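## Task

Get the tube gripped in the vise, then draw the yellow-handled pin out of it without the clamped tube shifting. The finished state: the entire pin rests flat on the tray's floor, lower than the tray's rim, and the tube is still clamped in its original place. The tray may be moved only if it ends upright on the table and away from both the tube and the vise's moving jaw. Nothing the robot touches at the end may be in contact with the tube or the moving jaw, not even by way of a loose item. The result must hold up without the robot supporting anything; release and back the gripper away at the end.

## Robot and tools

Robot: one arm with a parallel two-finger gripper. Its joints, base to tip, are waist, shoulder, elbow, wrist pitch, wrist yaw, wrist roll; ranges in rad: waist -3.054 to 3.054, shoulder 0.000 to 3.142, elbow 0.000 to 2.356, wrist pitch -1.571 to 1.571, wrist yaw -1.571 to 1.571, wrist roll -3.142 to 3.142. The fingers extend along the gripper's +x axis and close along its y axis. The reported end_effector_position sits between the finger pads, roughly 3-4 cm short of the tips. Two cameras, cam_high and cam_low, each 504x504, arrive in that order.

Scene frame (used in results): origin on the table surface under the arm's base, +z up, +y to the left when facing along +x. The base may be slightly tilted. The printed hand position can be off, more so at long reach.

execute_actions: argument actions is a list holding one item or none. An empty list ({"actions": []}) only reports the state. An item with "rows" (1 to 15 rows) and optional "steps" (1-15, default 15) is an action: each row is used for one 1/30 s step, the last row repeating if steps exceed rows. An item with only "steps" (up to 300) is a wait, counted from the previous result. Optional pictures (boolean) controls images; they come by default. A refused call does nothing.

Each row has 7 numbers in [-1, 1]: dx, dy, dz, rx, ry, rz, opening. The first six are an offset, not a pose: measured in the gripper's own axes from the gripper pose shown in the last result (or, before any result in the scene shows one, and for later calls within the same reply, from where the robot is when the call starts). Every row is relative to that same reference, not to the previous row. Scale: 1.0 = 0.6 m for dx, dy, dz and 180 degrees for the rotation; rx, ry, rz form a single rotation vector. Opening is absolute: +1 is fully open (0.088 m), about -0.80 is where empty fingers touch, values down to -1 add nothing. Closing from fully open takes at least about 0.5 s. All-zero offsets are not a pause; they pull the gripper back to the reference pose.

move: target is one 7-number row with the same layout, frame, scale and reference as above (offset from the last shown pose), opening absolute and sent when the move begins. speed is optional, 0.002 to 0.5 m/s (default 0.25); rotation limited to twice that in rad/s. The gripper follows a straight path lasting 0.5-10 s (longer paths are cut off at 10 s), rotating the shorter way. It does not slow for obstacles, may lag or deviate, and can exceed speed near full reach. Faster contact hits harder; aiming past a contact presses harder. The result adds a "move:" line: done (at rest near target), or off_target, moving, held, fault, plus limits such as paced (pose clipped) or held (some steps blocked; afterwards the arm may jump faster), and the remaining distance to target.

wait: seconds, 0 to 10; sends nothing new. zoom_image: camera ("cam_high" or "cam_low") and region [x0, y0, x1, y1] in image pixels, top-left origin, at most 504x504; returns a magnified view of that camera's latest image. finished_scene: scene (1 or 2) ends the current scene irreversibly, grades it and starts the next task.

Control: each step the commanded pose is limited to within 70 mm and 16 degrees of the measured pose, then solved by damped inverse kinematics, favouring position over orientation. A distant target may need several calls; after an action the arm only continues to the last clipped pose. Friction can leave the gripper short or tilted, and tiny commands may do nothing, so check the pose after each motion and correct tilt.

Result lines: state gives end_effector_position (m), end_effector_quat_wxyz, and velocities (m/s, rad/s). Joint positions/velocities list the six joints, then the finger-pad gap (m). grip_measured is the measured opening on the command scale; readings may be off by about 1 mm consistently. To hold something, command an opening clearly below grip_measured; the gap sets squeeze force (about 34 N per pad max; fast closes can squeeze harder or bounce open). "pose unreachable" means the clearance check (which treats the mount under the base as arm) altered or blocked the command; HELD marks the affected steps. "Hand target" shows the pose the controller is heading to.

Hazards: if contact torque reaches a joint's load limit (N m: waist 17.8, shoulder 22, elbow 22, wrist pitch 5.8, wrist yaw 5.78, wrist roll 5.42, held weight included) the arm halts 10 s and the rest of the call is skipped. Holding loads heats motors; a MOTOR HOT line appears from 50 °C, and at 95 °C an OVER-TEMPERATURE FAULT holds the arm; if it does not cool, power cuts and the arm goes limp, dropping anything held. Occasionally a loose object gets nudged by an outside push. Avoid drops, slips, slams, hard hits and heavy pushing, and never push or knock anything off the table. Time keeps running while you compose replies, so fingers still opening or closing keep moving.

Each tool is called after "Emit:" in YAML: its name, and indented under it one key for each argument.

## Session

Emit:
execute_actions:
  actions: []

Scene clock: 0.00 s of 6060.00 s.
end_effector_position=(+0.1329, -0.0071, +0.2022) grip_measured=+0.823 end_effector_quat_wxyz=(+0.596, +0.383, +0.612, -0.352) end_effector_velocity=(-0.005, +0.002, -0.001) end_effector_angular_velocity=(+0.011, +0.025, +0.009)
Joint positions: [-0.162  1.089  0.741 -1.275 -0.07   0.945  0.079]
Joint velocities: [ 0.002  0.002 -0.002 -0.022 -0.007 -0.007  0.   ]
Motor temperatures (°C, as the motors report them): [23 27 27 24 24 24]
Heat: hottest shoulder 27 °C (+0.0 °C/min).
Hand target: +0.133, -0.007, +0.202; +0.596, +0.383, +0.612, -0.352

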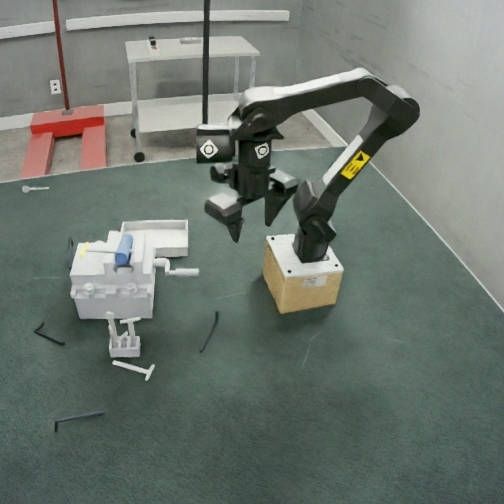

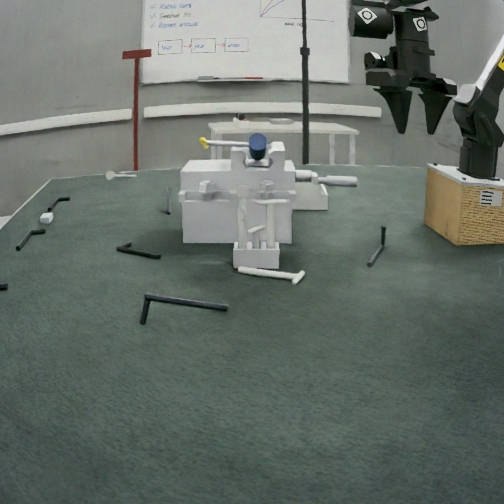

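Emit:
zoom_image:
  camera: "cam_high"
  region: [60, 210, 210, 320]

Emit:
zoom_image:
  camera: "cam_low"
  region: [180, 110, 330, 220]

Region (60, 210, 210, 320) of cam_high's 504x504 image, scaled by 3.360, with more detail than that image has; it fills the top 370 rows of this view, and the rest is white.

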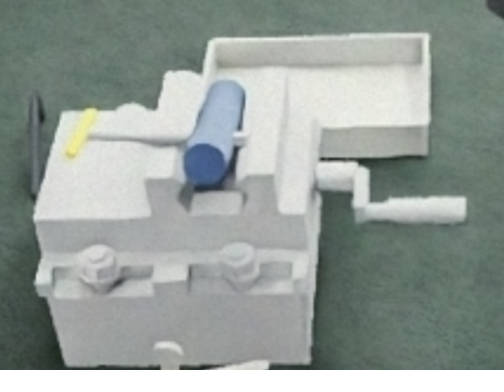

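Region (180, 110, 330, 220) of cam_low's 504x504 image, scaled by 3.360, with more detail than that image has; it fills the top 370 rows of this view, and the rest is white.

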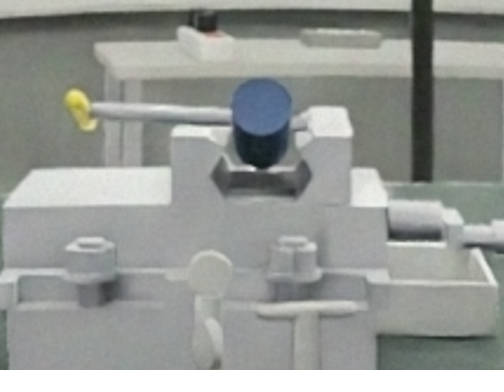

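Emit:
move:
  target: [-0.05,0.462,0.347,0.206,0,0,0.2]

Emit:
zoom_image:
  camera: "cam_high"
  region: [30, 170, 210, 300]

Scene clock: 12.53 s of 6060.00 s.
end_effector_position=(+0.4716, -0.0663, +0.2329) grip_measured=+0.200 end_effector_quat_wxyz=(+0.478, +0.580, +0.434, -0.496) end_effector_velocity=(+0.001, -0.000, -0.004) end_effector_angular_velocity=(+0.007, +0.001, +0.006)
Joint positions: [-0.181  2.414  2.352 -1.434 -0.07   1.573  0.049]
Joint velocities: [-0.002  0.007 -0.002  0.007 -0.007 -0.007 -0.   ]
Motor temperatures (°C, as the motors report them): [23 27 28 24 24 24]
Heat: hottest elbow 28 °C (+4.8 °C/min).
Hand target: +0.473, -0.068, +0.226; +0.474, +0.580, +0.435, -0.500
Off the commanded pose: 0.004 m, 7 deg.
joint sent to its limit — the command would take joint 3 (elbow) past its upper limit, so that joint was sent only as far as its limit.
move: off_target

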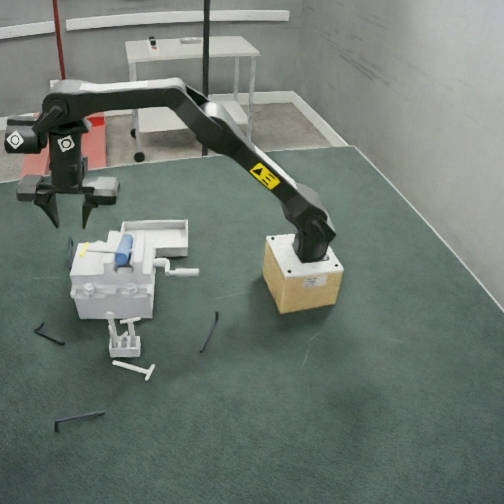

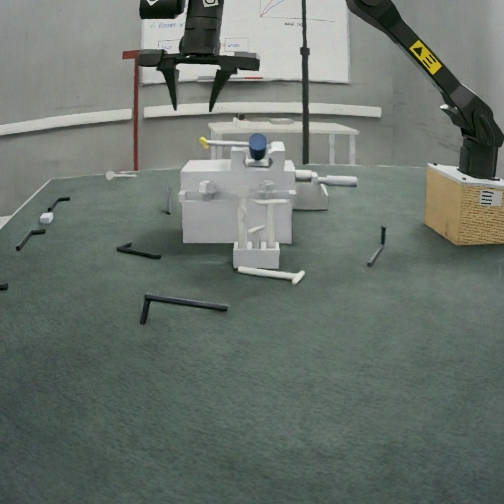

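Region (30, 170, 210, 300) of cam_high's 504x504 image, scaled by 2.800, with more detail than that image has.

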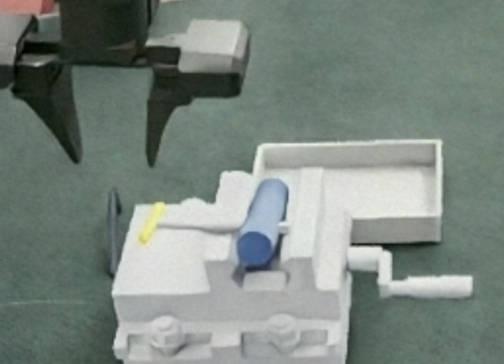

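Emit:
move:
  target: [0.075,-0.045,-0.03,0,0,0,0.2]
  speed: 0.1

Emit:
zoom_image:
  camera: "cam_high"
  region: [30, 170, 210, 300]

Scene clock: 18.70 s of 6060.00 s.
end_effector_position=(+0.4559, -0.0435, +0.1846) grip_measured=+0.200 end_effector_quat_wxyz=(+0.478, +0.580, +0.436, -0.495) end_effector_velocity=(+0.005, -0.000, +0.014) end_effector_angular_velocity=(+0.002, -0.052, -0.008)
Joint positions: [-0.135  2.288  1.946 -1.152 -0.07   1.617  0.049]
Joint velocities: [-0.002 -0.032 -0.002  0.022 -0.007  0.007 -0.   ]
Motor temperatures (°C, as the motors report them): [23 29 29 24 24 24]
Heat: hottest shoulder 29 °C (+6.4 °C/min).
Hand target: +0.454, -0.043, +0.186; +0.478, +0.580, +0.434, -0.496
Off the commanded pose: 0.002 m, 0 deg.
move: done

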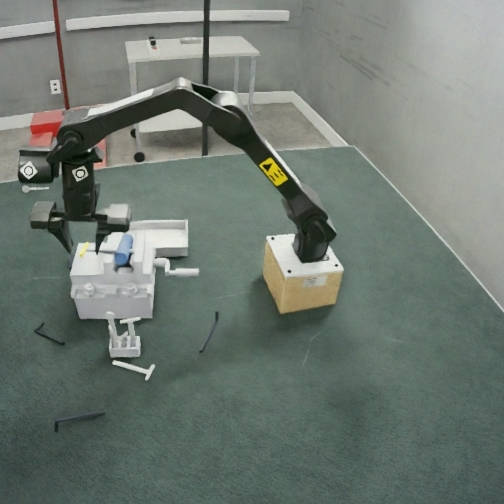

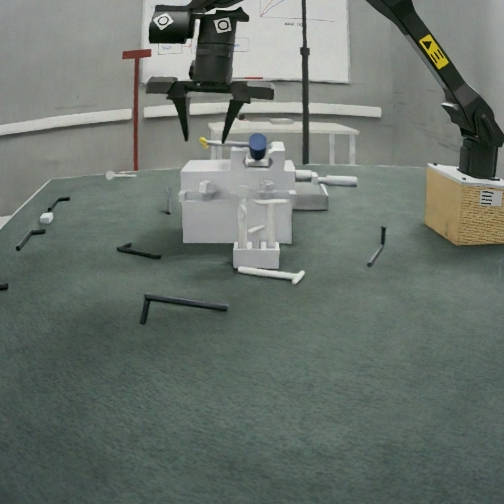

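Region (30, 170, 210, 300) of cam_high's 504x504 image, scaled by 2.800, with more detail than that image has.

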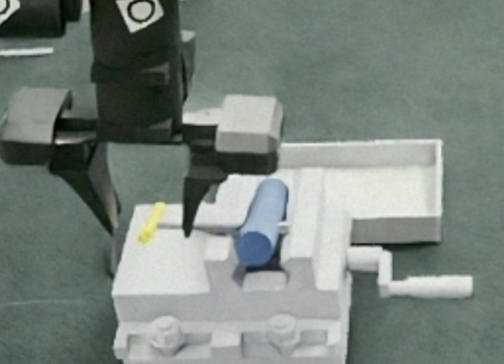

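Emit:
move:
  target: [0.035,0,0,0,0,0,0.2]
  speed: 0.05

Emit:
move:
  target: [0,0,0,0,0,0,-0.8]

Emit:
move:
  target: [-0.09,-0.03,0,0,0,0,-0.8]
  speed: 0.05

Emit:
move:
  target: [-0.05,-0.06,0,0,0,0,-0.8]
  speed: 0.05

Emit:
zoom_image:
  camera: "cam_low"
  region: [170, 60, 330, 200]

Scene clock: 28.00 s of 6060.00 s.
end_effector_position=(+0.4613, -0.0444, +0.1745) grip_measured=+0.200 end_effector_quat_wxyz=(+0.484, +0.586, +0.429, -0.488) end_effector_velocity=(-0.001, +0.002, +0.002) end_effector_angular_velocity=(+0.006, +0.001, +0.011)
Joint positions: [-0.135  2.29   1.907 -1.084 -0.069  1.618  0.049]
Joint velocities: [ 0.002 -0.002  0.002 -0.007 -0.007 -0.007 -0.   ]
Motor temperatures (°C, as the motors report them): [23 33 29 24 24 24]
Heat: hottest shoulder 33 °C (+12.9 °C/min).
Hand target: +0.458, -0.043, +0.164; +0.478, +0.580, +0.436, -0.495
Off the commanded pose: 0.011 m, 2 deg.
move: off_target

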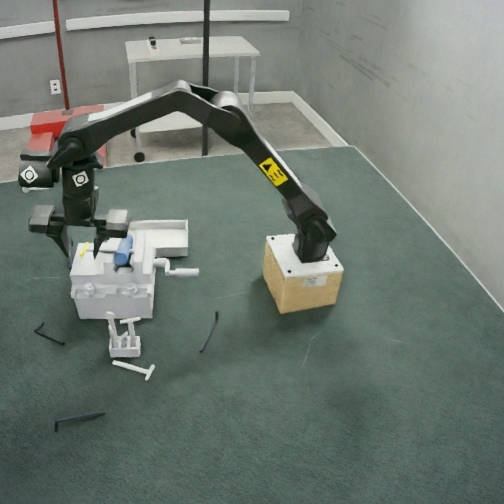

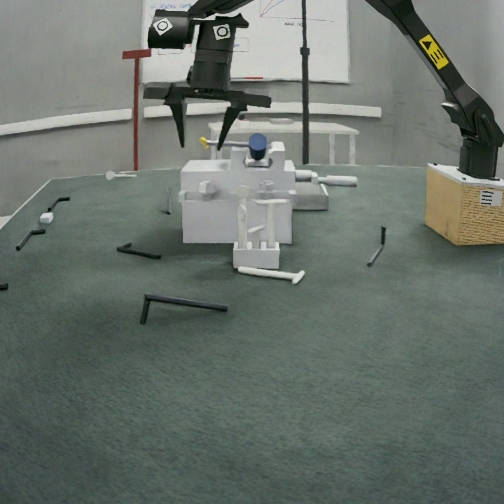

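Scene clock: 28.50 s of 6060.00 s.
end_effector_position=(+0.4609, -0.0443, +0.1745) grip_measured=-0.652 end_effector_quat_wxyz=(+0.484, +0.586, +0.429, -0.489) end_effector_velocity=(+0.001, +0.002, +0.001) end_effector_angular_velocity=(+0.022, -0.010, -0.006)
Joint positions: [-0.135  2.29   1.907 -1.086 -0.07   1.618  0.007]
Joint velocities: [-0.002 -0.002 -0.002  0.007 -0.022  0.007 -0.   ]
Motor temperatures (°C, as the motors report them): [23 33 30 24 24 24]
Heat: hottest shoulder 33 °C (+12.6 °C/min).
Hand target: +0.461, -0.044, +0.175; +0.484, +0.586, +0.429, -0.488
Off the commanded pose: 0.000 m, 0 deg.
move: done

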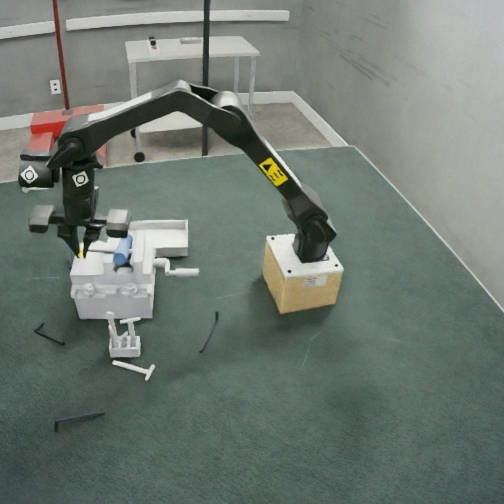

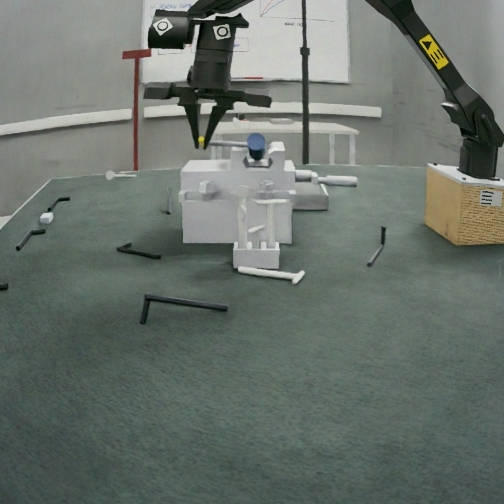

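Scene clock: 29.97 s of 6060.00 s.
end_effector_position=(+0.4353, -0.0409, +0.2175) grip_measured=-0.652 end_effector_quat_wxyz=(+0.480, +0.581, +0.435, -0.492) end_effector_velocity=(-0.002, +0.000, +0.000) end_effector_angular_velocity=(+0.007, +0.006, +0.006)
Joint positions: [-0.137  2.182  1.907 -1.211 -0.071  1.611  0.007]
Joint velocities: [-0.002 -0.002 -0.002 -0.007 -0.007 -0.007 -0.   ]
Motor temperatures (°C, as the motors report them): [23 34 30 24 24 24]
Heat: hottest shoulder 34 °C (+14.0 °C/min).
Hand target: +0.436, -0.042, +0.225; +0.484, +0.585, +0.429, -0.489
Off the commanded pose: 0.008 m, 1 deg.
move: done

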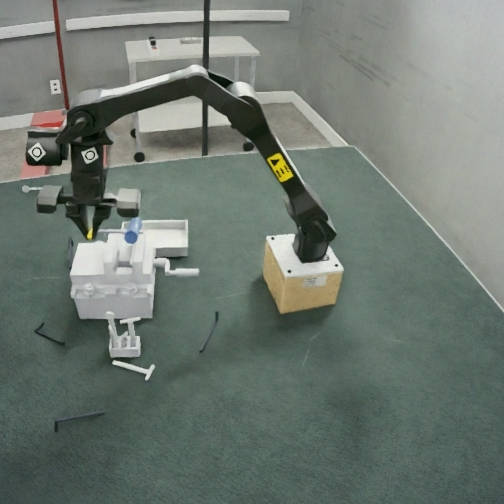

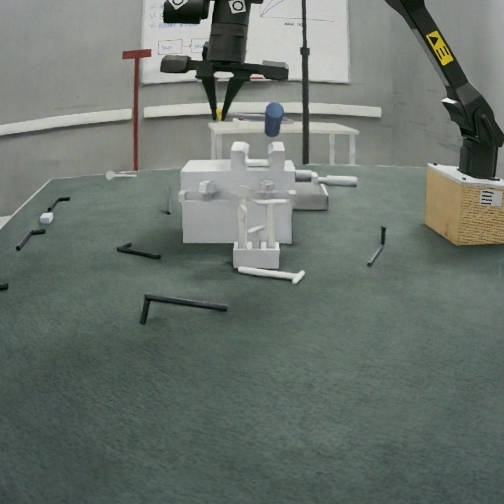

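Scene clock: 31.20 s of 6060.00 s.
end_effector_position=(+0.3994, -0.0359, +0.2403) grip_measured=-0.652 end_effector_quat_wxyz=(+0.480, +0.581, +0.436, -0.493) end_effector_velocity=(-0.006, +0.001, -0.005) end_effector_angular_velocity=(+0.008, +0.025, +0.020)
Joint positions: [-0.137  2.029  1.769 -1.228 -0.071  1.611  0.007]
Joint velocities: [-0.002 -0.002 -0.022 -0.007 -0.007 -0.022  0.   ]
Motor temperatures (°C, as the motors report them): [23 35 30 24 24 24]
Heat: hottest shoulder 35 °C (+15.4 °C/min).
Hand target: +0.396, -0.036, +0.243; +0.480, +0.581, +0.435, -0.492
Off the commanded pose: 0.004 m, 0 deg.
move: done

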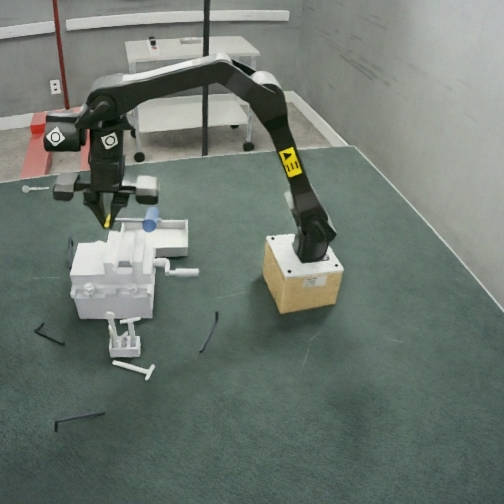

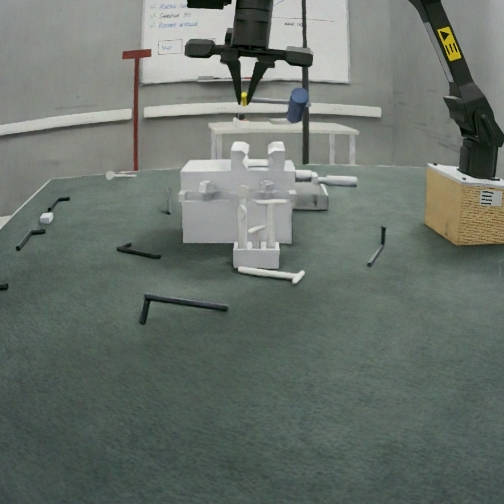

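Region (170, 60, 330, 200) of cam_low's 504x504 image, scaled by 3.150, with more detail than that image has; it fills the top 441 rows of this view, and the rest is white.

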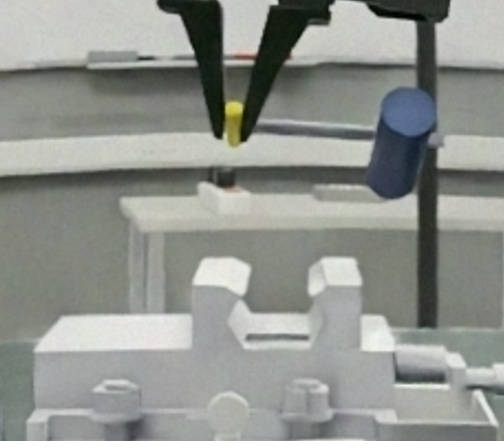

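Emit:
move:
  target: [-0.06,-0.067,0,0,0,0.45,-0.8]
  speed: 0.1

Emit:
zoom_image:
  camera: "cam_high"
  region: [60, 150, 240, 300]

Scene clock: 43.73 s of 6060.00 s.
end_effector_position=(+0.3545, -0.0307, +0.2732) grip_measured=-0.653 end_effector_quat_wxyz=(+0.688, +0.721, -0.044, -0.065) end_effector_velocity=(-0.000, -0.002, +0.003) end_effector_angular_velocity=(-0.023, -0.014, -0.009)
Joint positions: [-0.072  1.439  0.321  1.037  0.094  1.644  0.007]
Joint velocities: [-0.002  0.002 -0.002  0.022  0.007 -0.022 -0.   ]
Motor temperatures (°C, as the motors report them): [23 36 30 25 24 24]
Heat: hottest shoulder 36 °C (+12.3 °C/min).
Hand target: +0.354, -0.030, +0.273; +0.690, +0.720, -0.045, -0.063
Off the commanded pose: 0.003 m, 1 deg.
move: done

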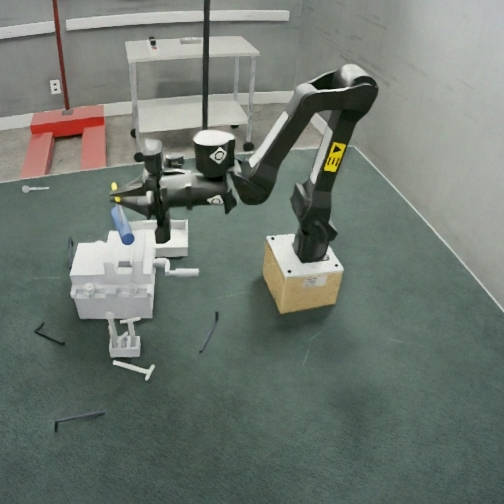

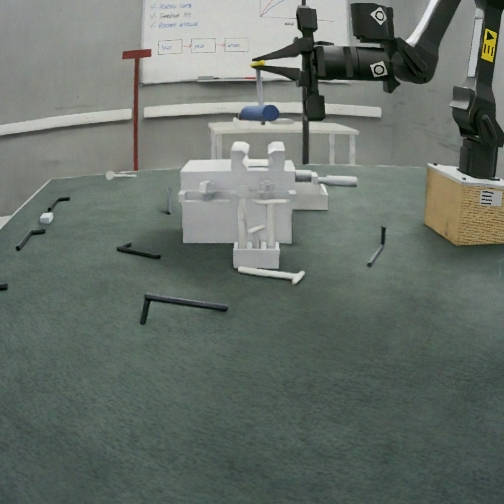

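Region (60, 150, 240, 300) of cam_high's 504x504 image, scaled by 2.800, with more detail than that image has.

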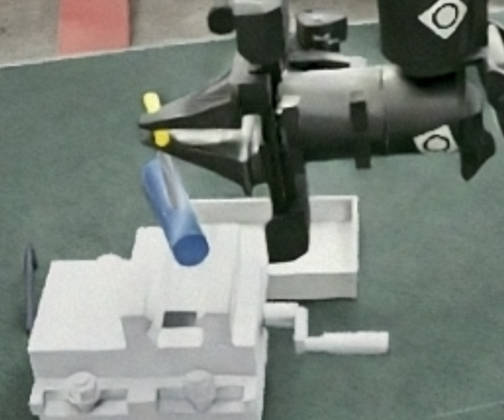

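Emit:
move:
  target: [0.035,0,-0.023,0,-0.21,0,-0.8]
  speed: 0.1

Emit:
move:
  target: [0,-0.06,0,0,0,0,-0.8]
  speed: 0.05

Emit:
zoom_image:
  camera: "cam_high"
  region: [60, 150, 240, 300]

Scene clock: 55.70 s of 6060.00 s.
end_effector_position=(+0.3756, -0.0221, +0.2693) grip_measured=-0.653 end_effector_quat_wxyz=(+0.638, +0.660, -0.259, -0.300) end_effector_velocity=(-0.001, -0.004, -0.003) end_effector_angular_velocity=(-0.002, +0.015, -0.016)
Joint positions: [0.271 1.693 0.643 0.799 1.085 1.785 0.007]
Joint velocities: [-0.007  0.002  0.002 -0.022  0.007  0.007 -0.   ]
Motor temperatures (°C, as the motors report them): [23 33 31 28 24 24]
Heat: hottest shoulder 33 °C (+6.5 °C/min).
Hand target: +0.378, -0.020, +0.272; +0.636, +0.662, -0.262, -0.297
Off the commanded pose: 0.005 m, 1 deg.
move: done

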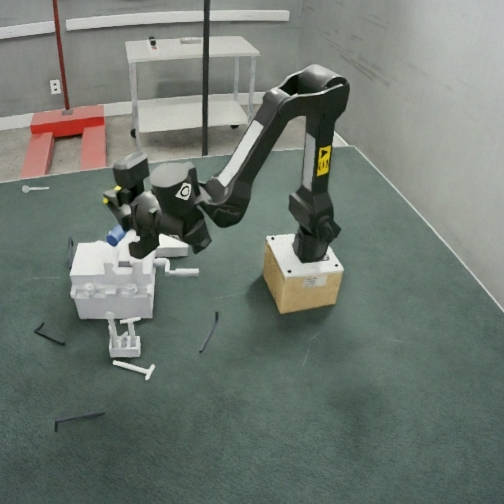

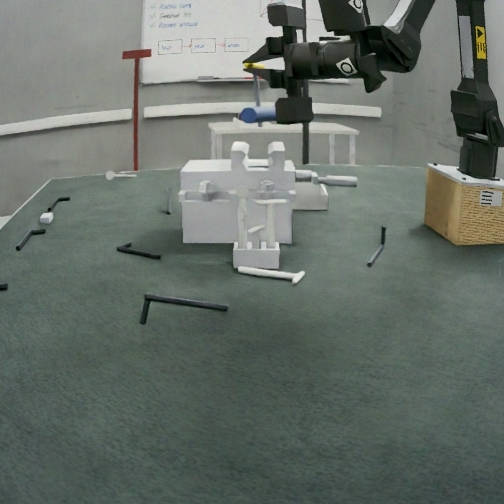

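Scene clock: 56.73 s of 6060.00 s.
end_effector_position=(+0.3752, -0.0209, +0.2356) grip_measured=-0.653 end_effector_quat_wxyz=(+0.637, +0.662, -0.259, -0.298) end_effector_velocity=(+0.002, +0.001, -0.003) end_effector_angular_velocity=(-0.014, +0.030, +0.020)
Joint positions: [0.28  1.82  0.596 0.971 1.093 1.793 0.007]
Joint velocities: [-0.002  0.002 -0.002 -0.007 -0.022 -0.022 -0.   ]
Motor temperatures (°C, as the motors report them): [23 33 31 28 24 24]
Heat: hottest shoulder 33 °C (+6.3 °C/min).
Hand target: +0.374, -0.020, +0.233; +0.638, +0.660, -0.259, -0.300
Off the commanded pose: 0.002 m, 0 deg.
move: done

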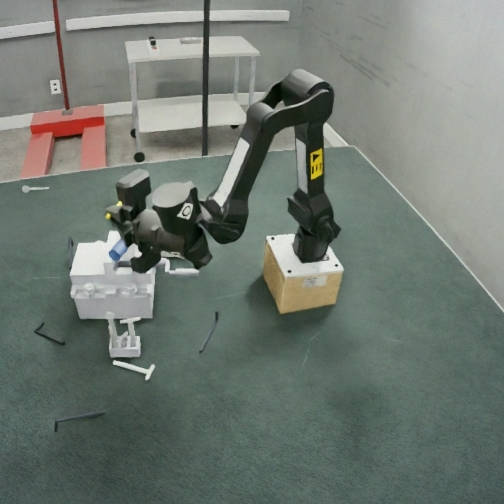

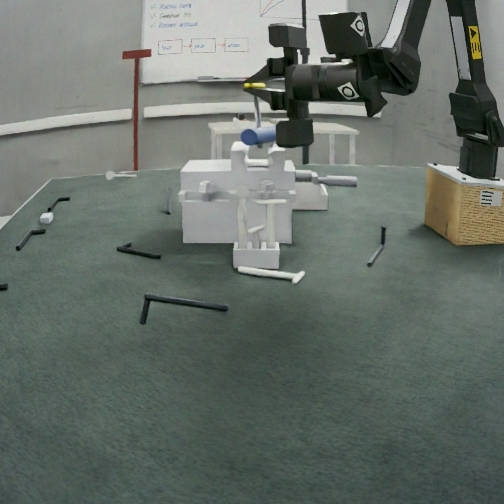

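Region (60, 150, 240, 300) of cam_high's 504x504 image, scaled by 2.800, with more detail than that image has.

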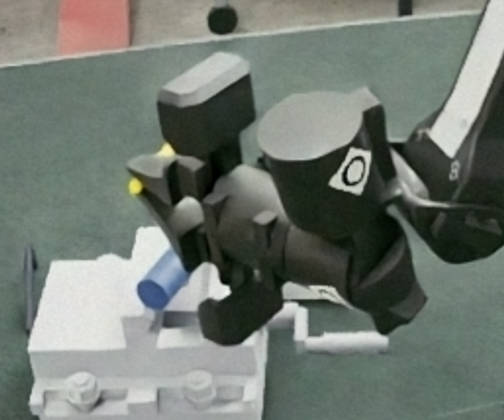

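Emit:
move:
  target: [-0.007,0,0.018,0,0.11,0,-0.8]
  speed: 0.08

Emit:
zoom_image:
  camera: "cam_low"
  region: [190, 70, 340, 190]

Scene clock: 64.67 s of 6060.00 s.
end_effector_position=(+0.3651, -0.0239, +0.2319) grip_measured=-0.653 end_effector_quat_wxyz=(+0.674, +0.702, -0.142, -0.184) end_effector_velocity=(+0.001, +0.002, -0.002) end_effector_angular_velocity=(-0.004, +0.012, +0.029)
Joint positions: [0.152 1.72  0.378 1.196 0.624 1.686 0.007]
Joint velocities: [-0.007 -0.002 -0.002 -0.007 -0.037 -0.007 -0.   ]
Motor temperatures (°C, as the motors report them): [23 33 31 29 24 24]
Heat: hottest shoulder 33 °C (+6.0 °C/min).
Hand target: +0.364, -0.025, +0.236; +0.673, +0.702, -0.147, -0.179
Off the commanded pose: 0.004 m, 1 deg.
move: done

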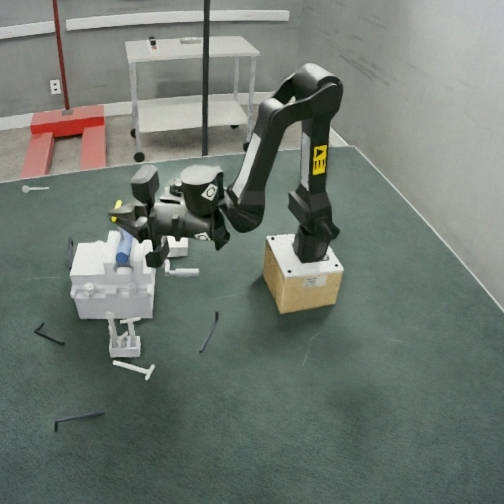

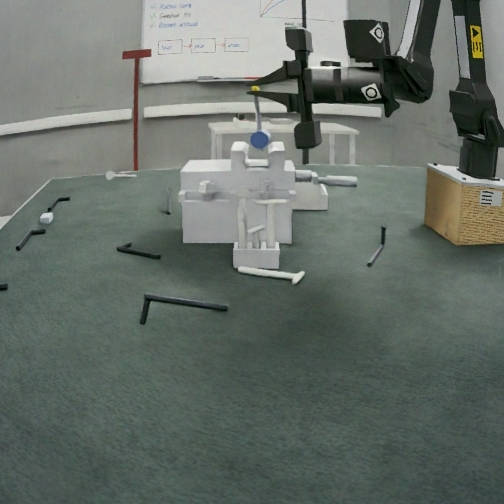

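Region (190, 70, 340, 190) of cam_low's 504x504 image, scaled by 3.360, with more detail than that image has; it fills the top 403 rows of this view, and the rest is white.

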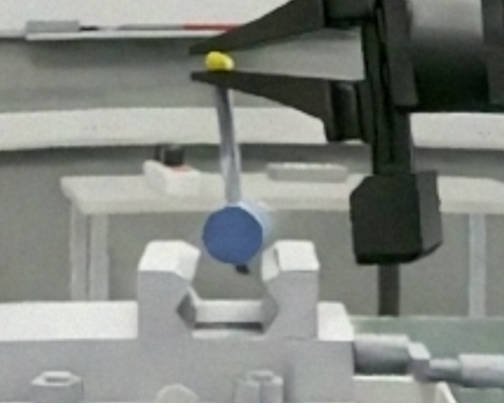

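Aligned. Lower, release, back off.

Emit:
move:
  target: [0,-0.045,0,0,0,0,-0.8]
  speed: 0.04

Emit:
move:
  target: [0,0,0,0,0,0,-0.3]

Emit:
move:
  target: [-0.1,0.05,0,0,0,0,-0.3]
  speed: 0.1

Emit:
zoom_image:
  camera: "cam_low"
  region: [190, 70, 340, 190]

Scene clock: 70.23 s of 6060.00 s.
end_effector_position=(+0.3648, -0.0229, +0.2061) grip_measured=-0.653 end_effector_quat_wxyz=(+0.674, +0.702, -0.142, -0.183) end_effector_velocity=(-0.000, +0.002, -0.001) end_effector_angular_velocity=(-0.007, +0.011, +0.010)
Joint positions: [0.159 1.876 0.357 1.372 0.63  1.688 0.007]
Joint velocities: [ 0.002 -0.002 -0.002 -0.007 -0.007 -0.007  0.   ]
Motor temperatures (°C, as the motors report them): [23 33 30 30 24 24]
Heat: hottest shoulder 33 °C (+5.1 °C/min).
Hand target: +0.364, -0.022, +0.205; +0.674, +0.702, -0.142, -0.184
Off the commanded pose: 0.002 m, 0 deg.
move: done

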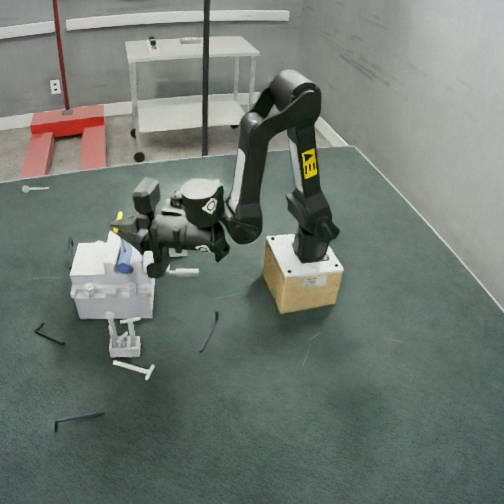

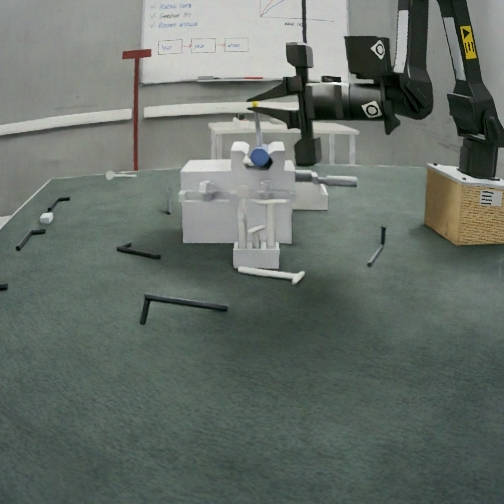

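Scene clock: 70.77 s of 6060.00 s.
end_effector_position=(+0.3649, -0.0227, +0.2060) grip_measured=-0.301 end_effector_quat_wxyz=(+0.674, +0.702, -0.141, -0.183) end_effector_velocity=(+0.000, +0.002, -0.006) end_effector_angular_velocity=(-0.022, +0.037, +0.020)
Joint positions: [0.159 1.876 0.357 1.373 0.629 1.688 0.024]
Joint velocities: [-0.002  0.002 -0.002 -0.022 -0.022 -0.022  0.   ]
Motor temperatures (°C, as the motors report them): [23 33 30 30 24 24]
Heat: hottest shoulder 33 °C (+5.0 °C/min).
Hand target: +0.365, -0.023, +0.206; +0.673, +0.702, -0.142, -0.183
Off the commanded pose: 0.000 m, 0 deg.
move: done

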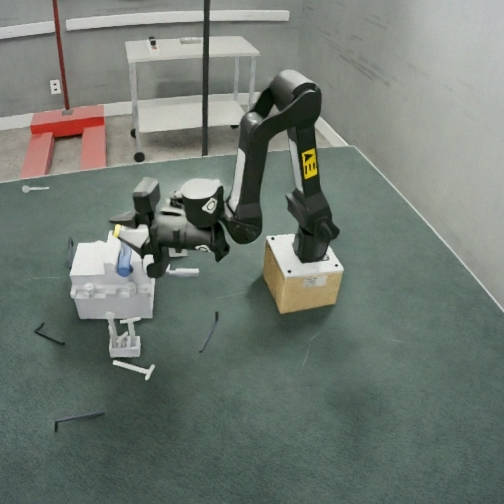

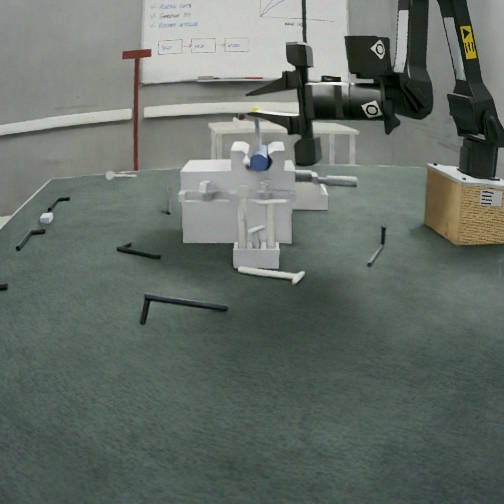

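Scene clock: 71.83 s of 6060.00 s.
end_effector_position=(+0.3150, +0.0028, +0.2394) grip_measured=-0.299 end_effector_quat_wxyz=(+0.675, +0.701, -0.139, -0.184) end_effector_velocity=(-0.001, -0.000, +0.002) end_effector_angular_velocity=(-0.021, +0.011, -0.003)
Joint positions: [0.323 1.488 0.234 1.079 0.79  1.721 0.024]
Joint velocities: [ 0.002 -0.017  0.002 -0.022  0.007 -0.022 -0.   ]
Motor temperatures (°C, as the motors report them): [23 33 30 30 24 24]
Heat: hottest shoulder 33 °C (+5.0 °C/min).
Hand target: +0.313, +0.003, +0.241; +0.673, +0.702, -0.141, -0.183
Off the commanded pose: 0.002 m, 0 deg.
move: done

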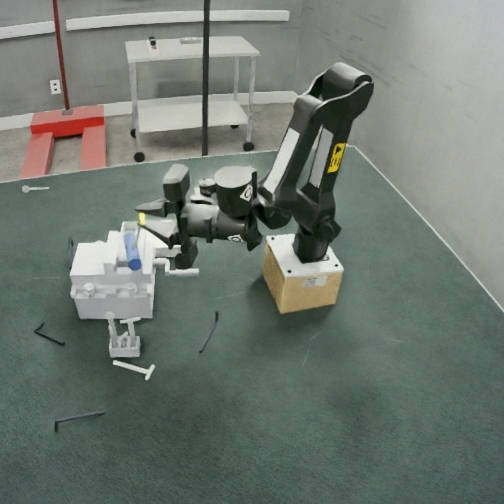

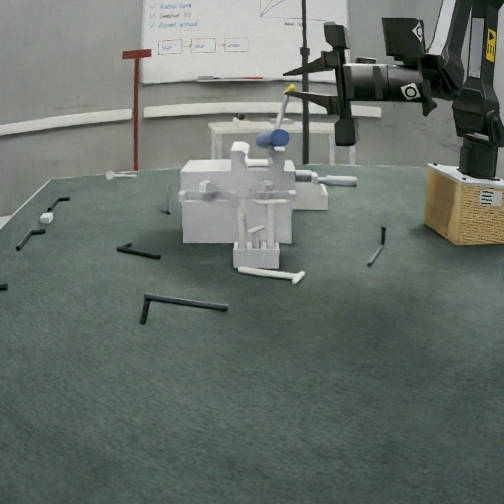

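Region (190, 70, 340, 190) of cam_low's 504x504 image, scaled by 3.360, with more detail than that image has; it fills the top 403 rows of this view, and the rest is white.

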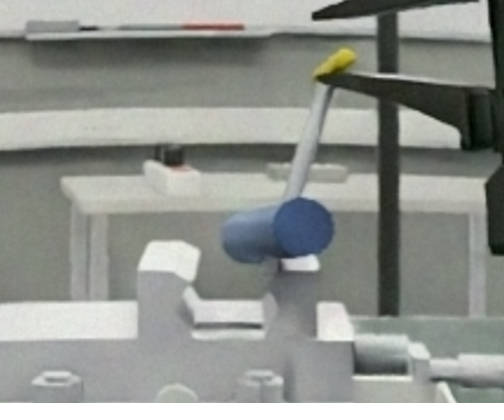

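Dragged it out. Regrip.

Emit:
move:
  target: [0.015,-0.01,0,0,0,0,-0.8]
  speed: 0.05

Emit:
move:
  target: [0.07,0.03,0,0,0,0,-0.8]
  speed: 0.05

Emit:
zoom_image:
  camera: "cam_low"
  region: [190, 70, 340, 190]

Emit:
zoom_image:
  camera: "cam_high"
  region: [60, 170, 240, 300]

Scene clock: 78.00 s of 6060.00 s.
end_effector_position=(+0.3204, -0.0004, +0.2312) grip_measured=-0.607 end_effector_quat_wxyz=(+0.675, +0.701, -0.136, -0.185) end_effector_velocity=(-0.000, -0.002, -0.004) end_effector_angular_velocity=(+0.003, +0.013, -0.001)
Joint positions: [0.299 1.558 0.236 1.146 0.763 1.718 0.009]
Joint velocities: [-0.007  0.007 -0.002 -0.007 -0.007  0.007 -0.   ]
Motor temperatures (°C, as the motors report them): [23 32 30 30 24 24]
Heat: hottest shoulder 32 °C (+3.0 °C/min).
Hand target: +0.323, -0.001, +0.233; +0.675, +0.701, -0.139, -0.184
Off the commanded pose: 0.003 m, 0 deg.
move: done

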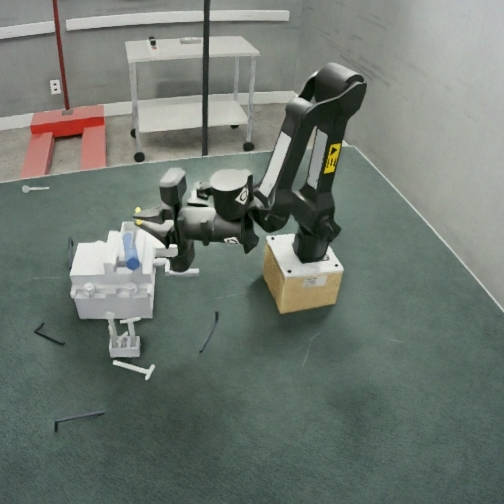

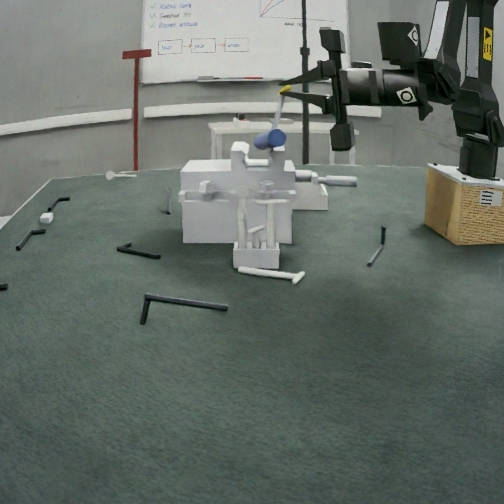

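Scene clock: 79.27 s of 6060.00 s.
end_effector_position=(+0.3556, -0.0196, +0.2423) grip_measured=-0.613 end_effector_quat_wxyz=(+0.677, +0.699, -0.132, -0.187) end_effector_velocity=(-0.001, -0.000, -0.006) end_effector_angular_velocity=(+0.003, +0.024, +0.003)
Joint positions: [0.17  1.606 0.362 1.075 0.631 1.689 0.009]
Joint velocities: [-0.002  0.002 -0.002 -0.022 -0.007  0.007 -0.001]
Motor temperatures (°C, as the motors report them): [23 32 30 30 24 24]
Heat: hottest shoulder 32 °C (+2.0 °C/min).
Hand target: +0.359, -0.020, +0.246; +0.675, +0.701, -0.136, -0.185
Off the commanded pose: 0.005 m, 1 deg.
move: done

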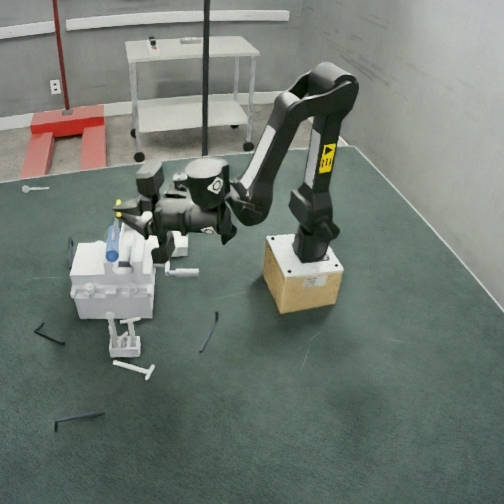

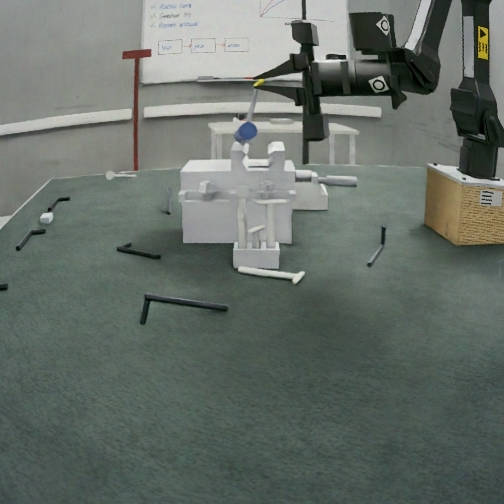

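Region (190, 70, 340, 190) of cam_low's 504x504 image, scaled by 3.360, with more detail than that image has; it fills the top 403 rows of this view, and the rest is white.

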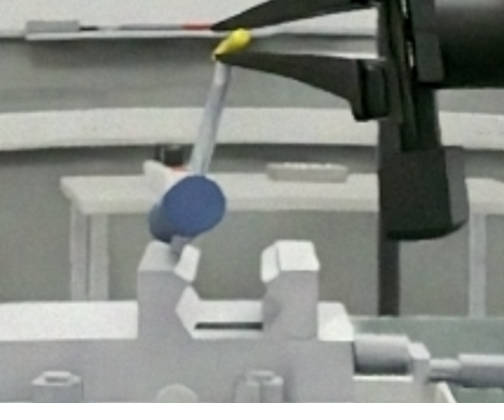

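Region (60, 170, 240, 300) of cam_high's 504x504 image, scaled by 2.800, with more detail than that image has.

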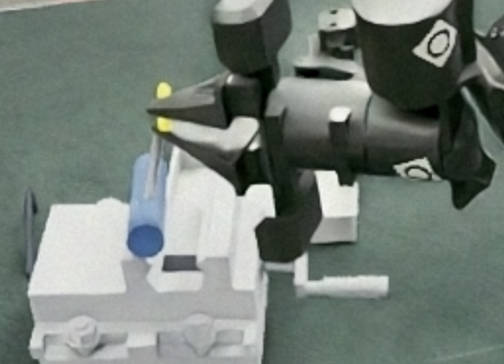

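Emit:
execute_actions:
  actions: []

Scene clock: 98.00 s of 6060.00 s.
end_effector_position=(+0.3560, -0.0199, +0.2415) grip_measured=-0.651 end_effector_quat_wxyz=(+0.678, +0.699, -0.131, -0.189) end_effector_velocity=(-0.001, -0.000, -0.003) end_effector_angular_velocity=(-0.009, +0.020, +0.005)
Joint positions: [0.168 1.609 0.363 1.074 0.63  1.689 0.007]
Joint velocities: [-0.002 -0.007 -0.002 -0.022 -0.007 -0.007  0.   ]
Motor temperatures (°C, as the motors report them): [23 31 32 32 24 24]
Heat: hottest elbow 32 °C (-4.0 °C/min).
Hand target: +0.359, -0.020, +0.246; +0.675, +0.701, -0.136, -0.185
Off the commanded pose: 0.005 m, 1 deg.
Steps of this call (steps 1 to 562: nothing new was sent). Readings (end_effector_position):
1: (+0.3556, -0.0196, +0.2423)
2: (+0.3556, -0.0196, +0.2423)
4: (+0.3556, -0.0196, +0.2423)
8: (+0.3556, -0.0196, +0.2423)
562: the state above

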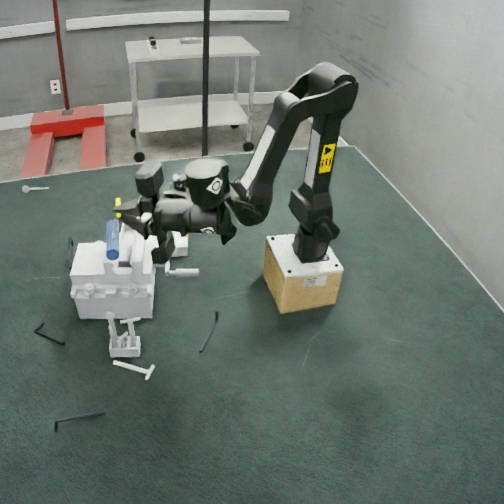

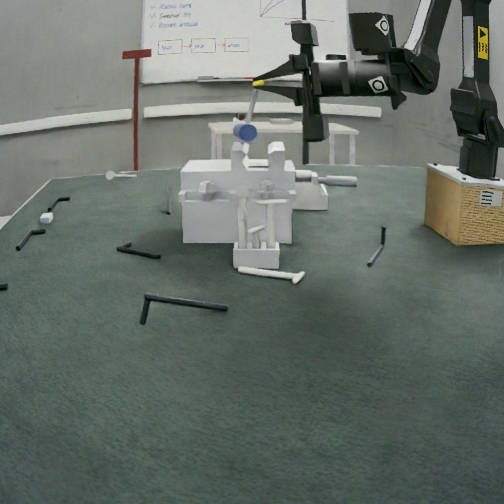

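Emit:
move:
  target: [-0.033,0,0.016,0,0,0,-0.85]
  speed: 0.04

Emit:
move:
  target: [0,-0.05,0,0,0,0,-0.85]
  speed: 0.04

Emit:
zoom_image:
  camera: "cam_low"
  region: [170,60,370,220]

Scene clock: 106.17 s of 6060.00 s.
end_effector_position=(+0.3355, -0.0202, +0.2402) grip_measured=-0.651 end_effector_quat_wxyz=(+0.680, +0.696, -0.127, -0.193) end_effector_velocity=(-0.001, -0.002, +0.002) end_effector_angular_velocity=(-0.018, +0.008, +0.002)
Joint positions: [0.184 1.521 0.291 1.045 0.646 1.69  0.007]
Joint velocities: [-0.007 -0.012 -0.002 -0.007 -0.007 -0.022 -0.   ]
Motor temperatures (°C, as the motors report them): [23 30 32 32 24 24]
Heat: hottest elbow 32 °C (-3.0 °C/min).
Hand target: +0.334, -0.020, +0.243; +0.678, +0.699, -0.131, -0.189
Off the commanded pose: 0.003 m, 1 deg.
move: done

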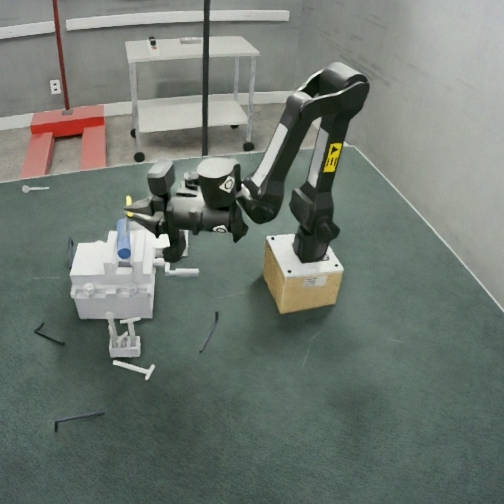

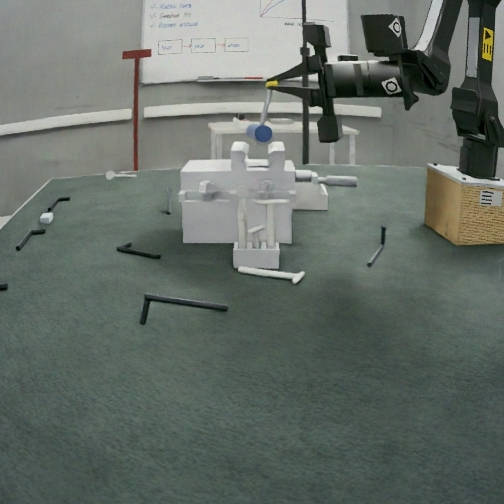

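Scene clock: 107.17 s of 6060.00 s.
end_effector_position=(+0.3345, -0.0199, +0.2142) grip_measured=-0.651 end_effector_quat_wxyz=(+0.678, +0.698, -0.132, -0.190) end_effector_velocity=(+0.001, +0.002, -0.002) end_effector_angular_velocity=(-0.005, +0.001, +0.010)
Joint positions: [0.194 1.708 0.251 1.281 0.66  1.694 0.007]
Joint velocities: [ 0.002  0.017 -0.002  0.022 -0.007 -0.007  0.   ]
Motor temperatures (°C, as the motors report them): [23 30 32 32 24 24]
Heat: hottest elbow 32 °C (-3.0 °C/min).
Hand target: +0.333, -0.019, +0.210; +0.680, +0.696, -0.127, -0.193
Off the commanded pose: 0.004 m, 1 deg.
move: done

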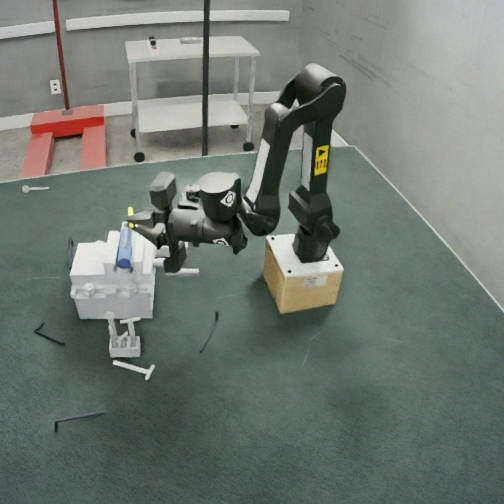

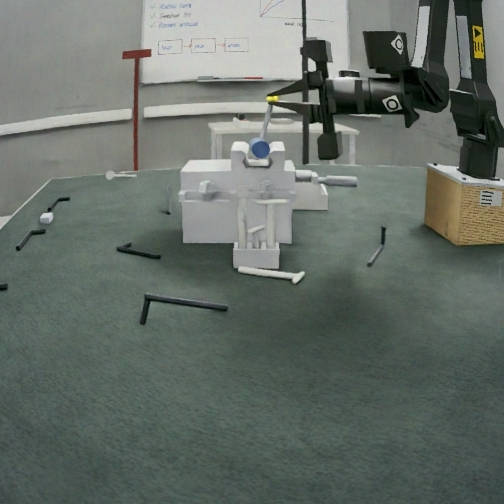

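Region (170, 60, 370, 220) of cam_low's 504x504 image, scaled by 2.520, with more detail than that image has; it fills the top 403 rows of this view, and the rest is white.

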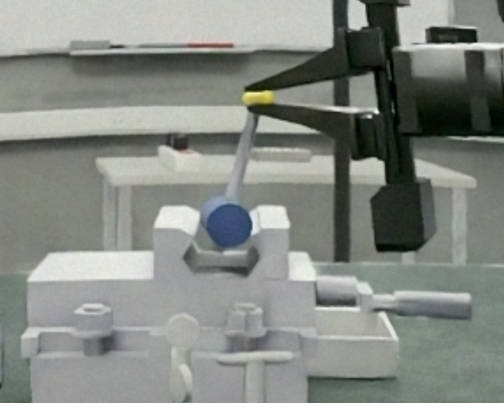

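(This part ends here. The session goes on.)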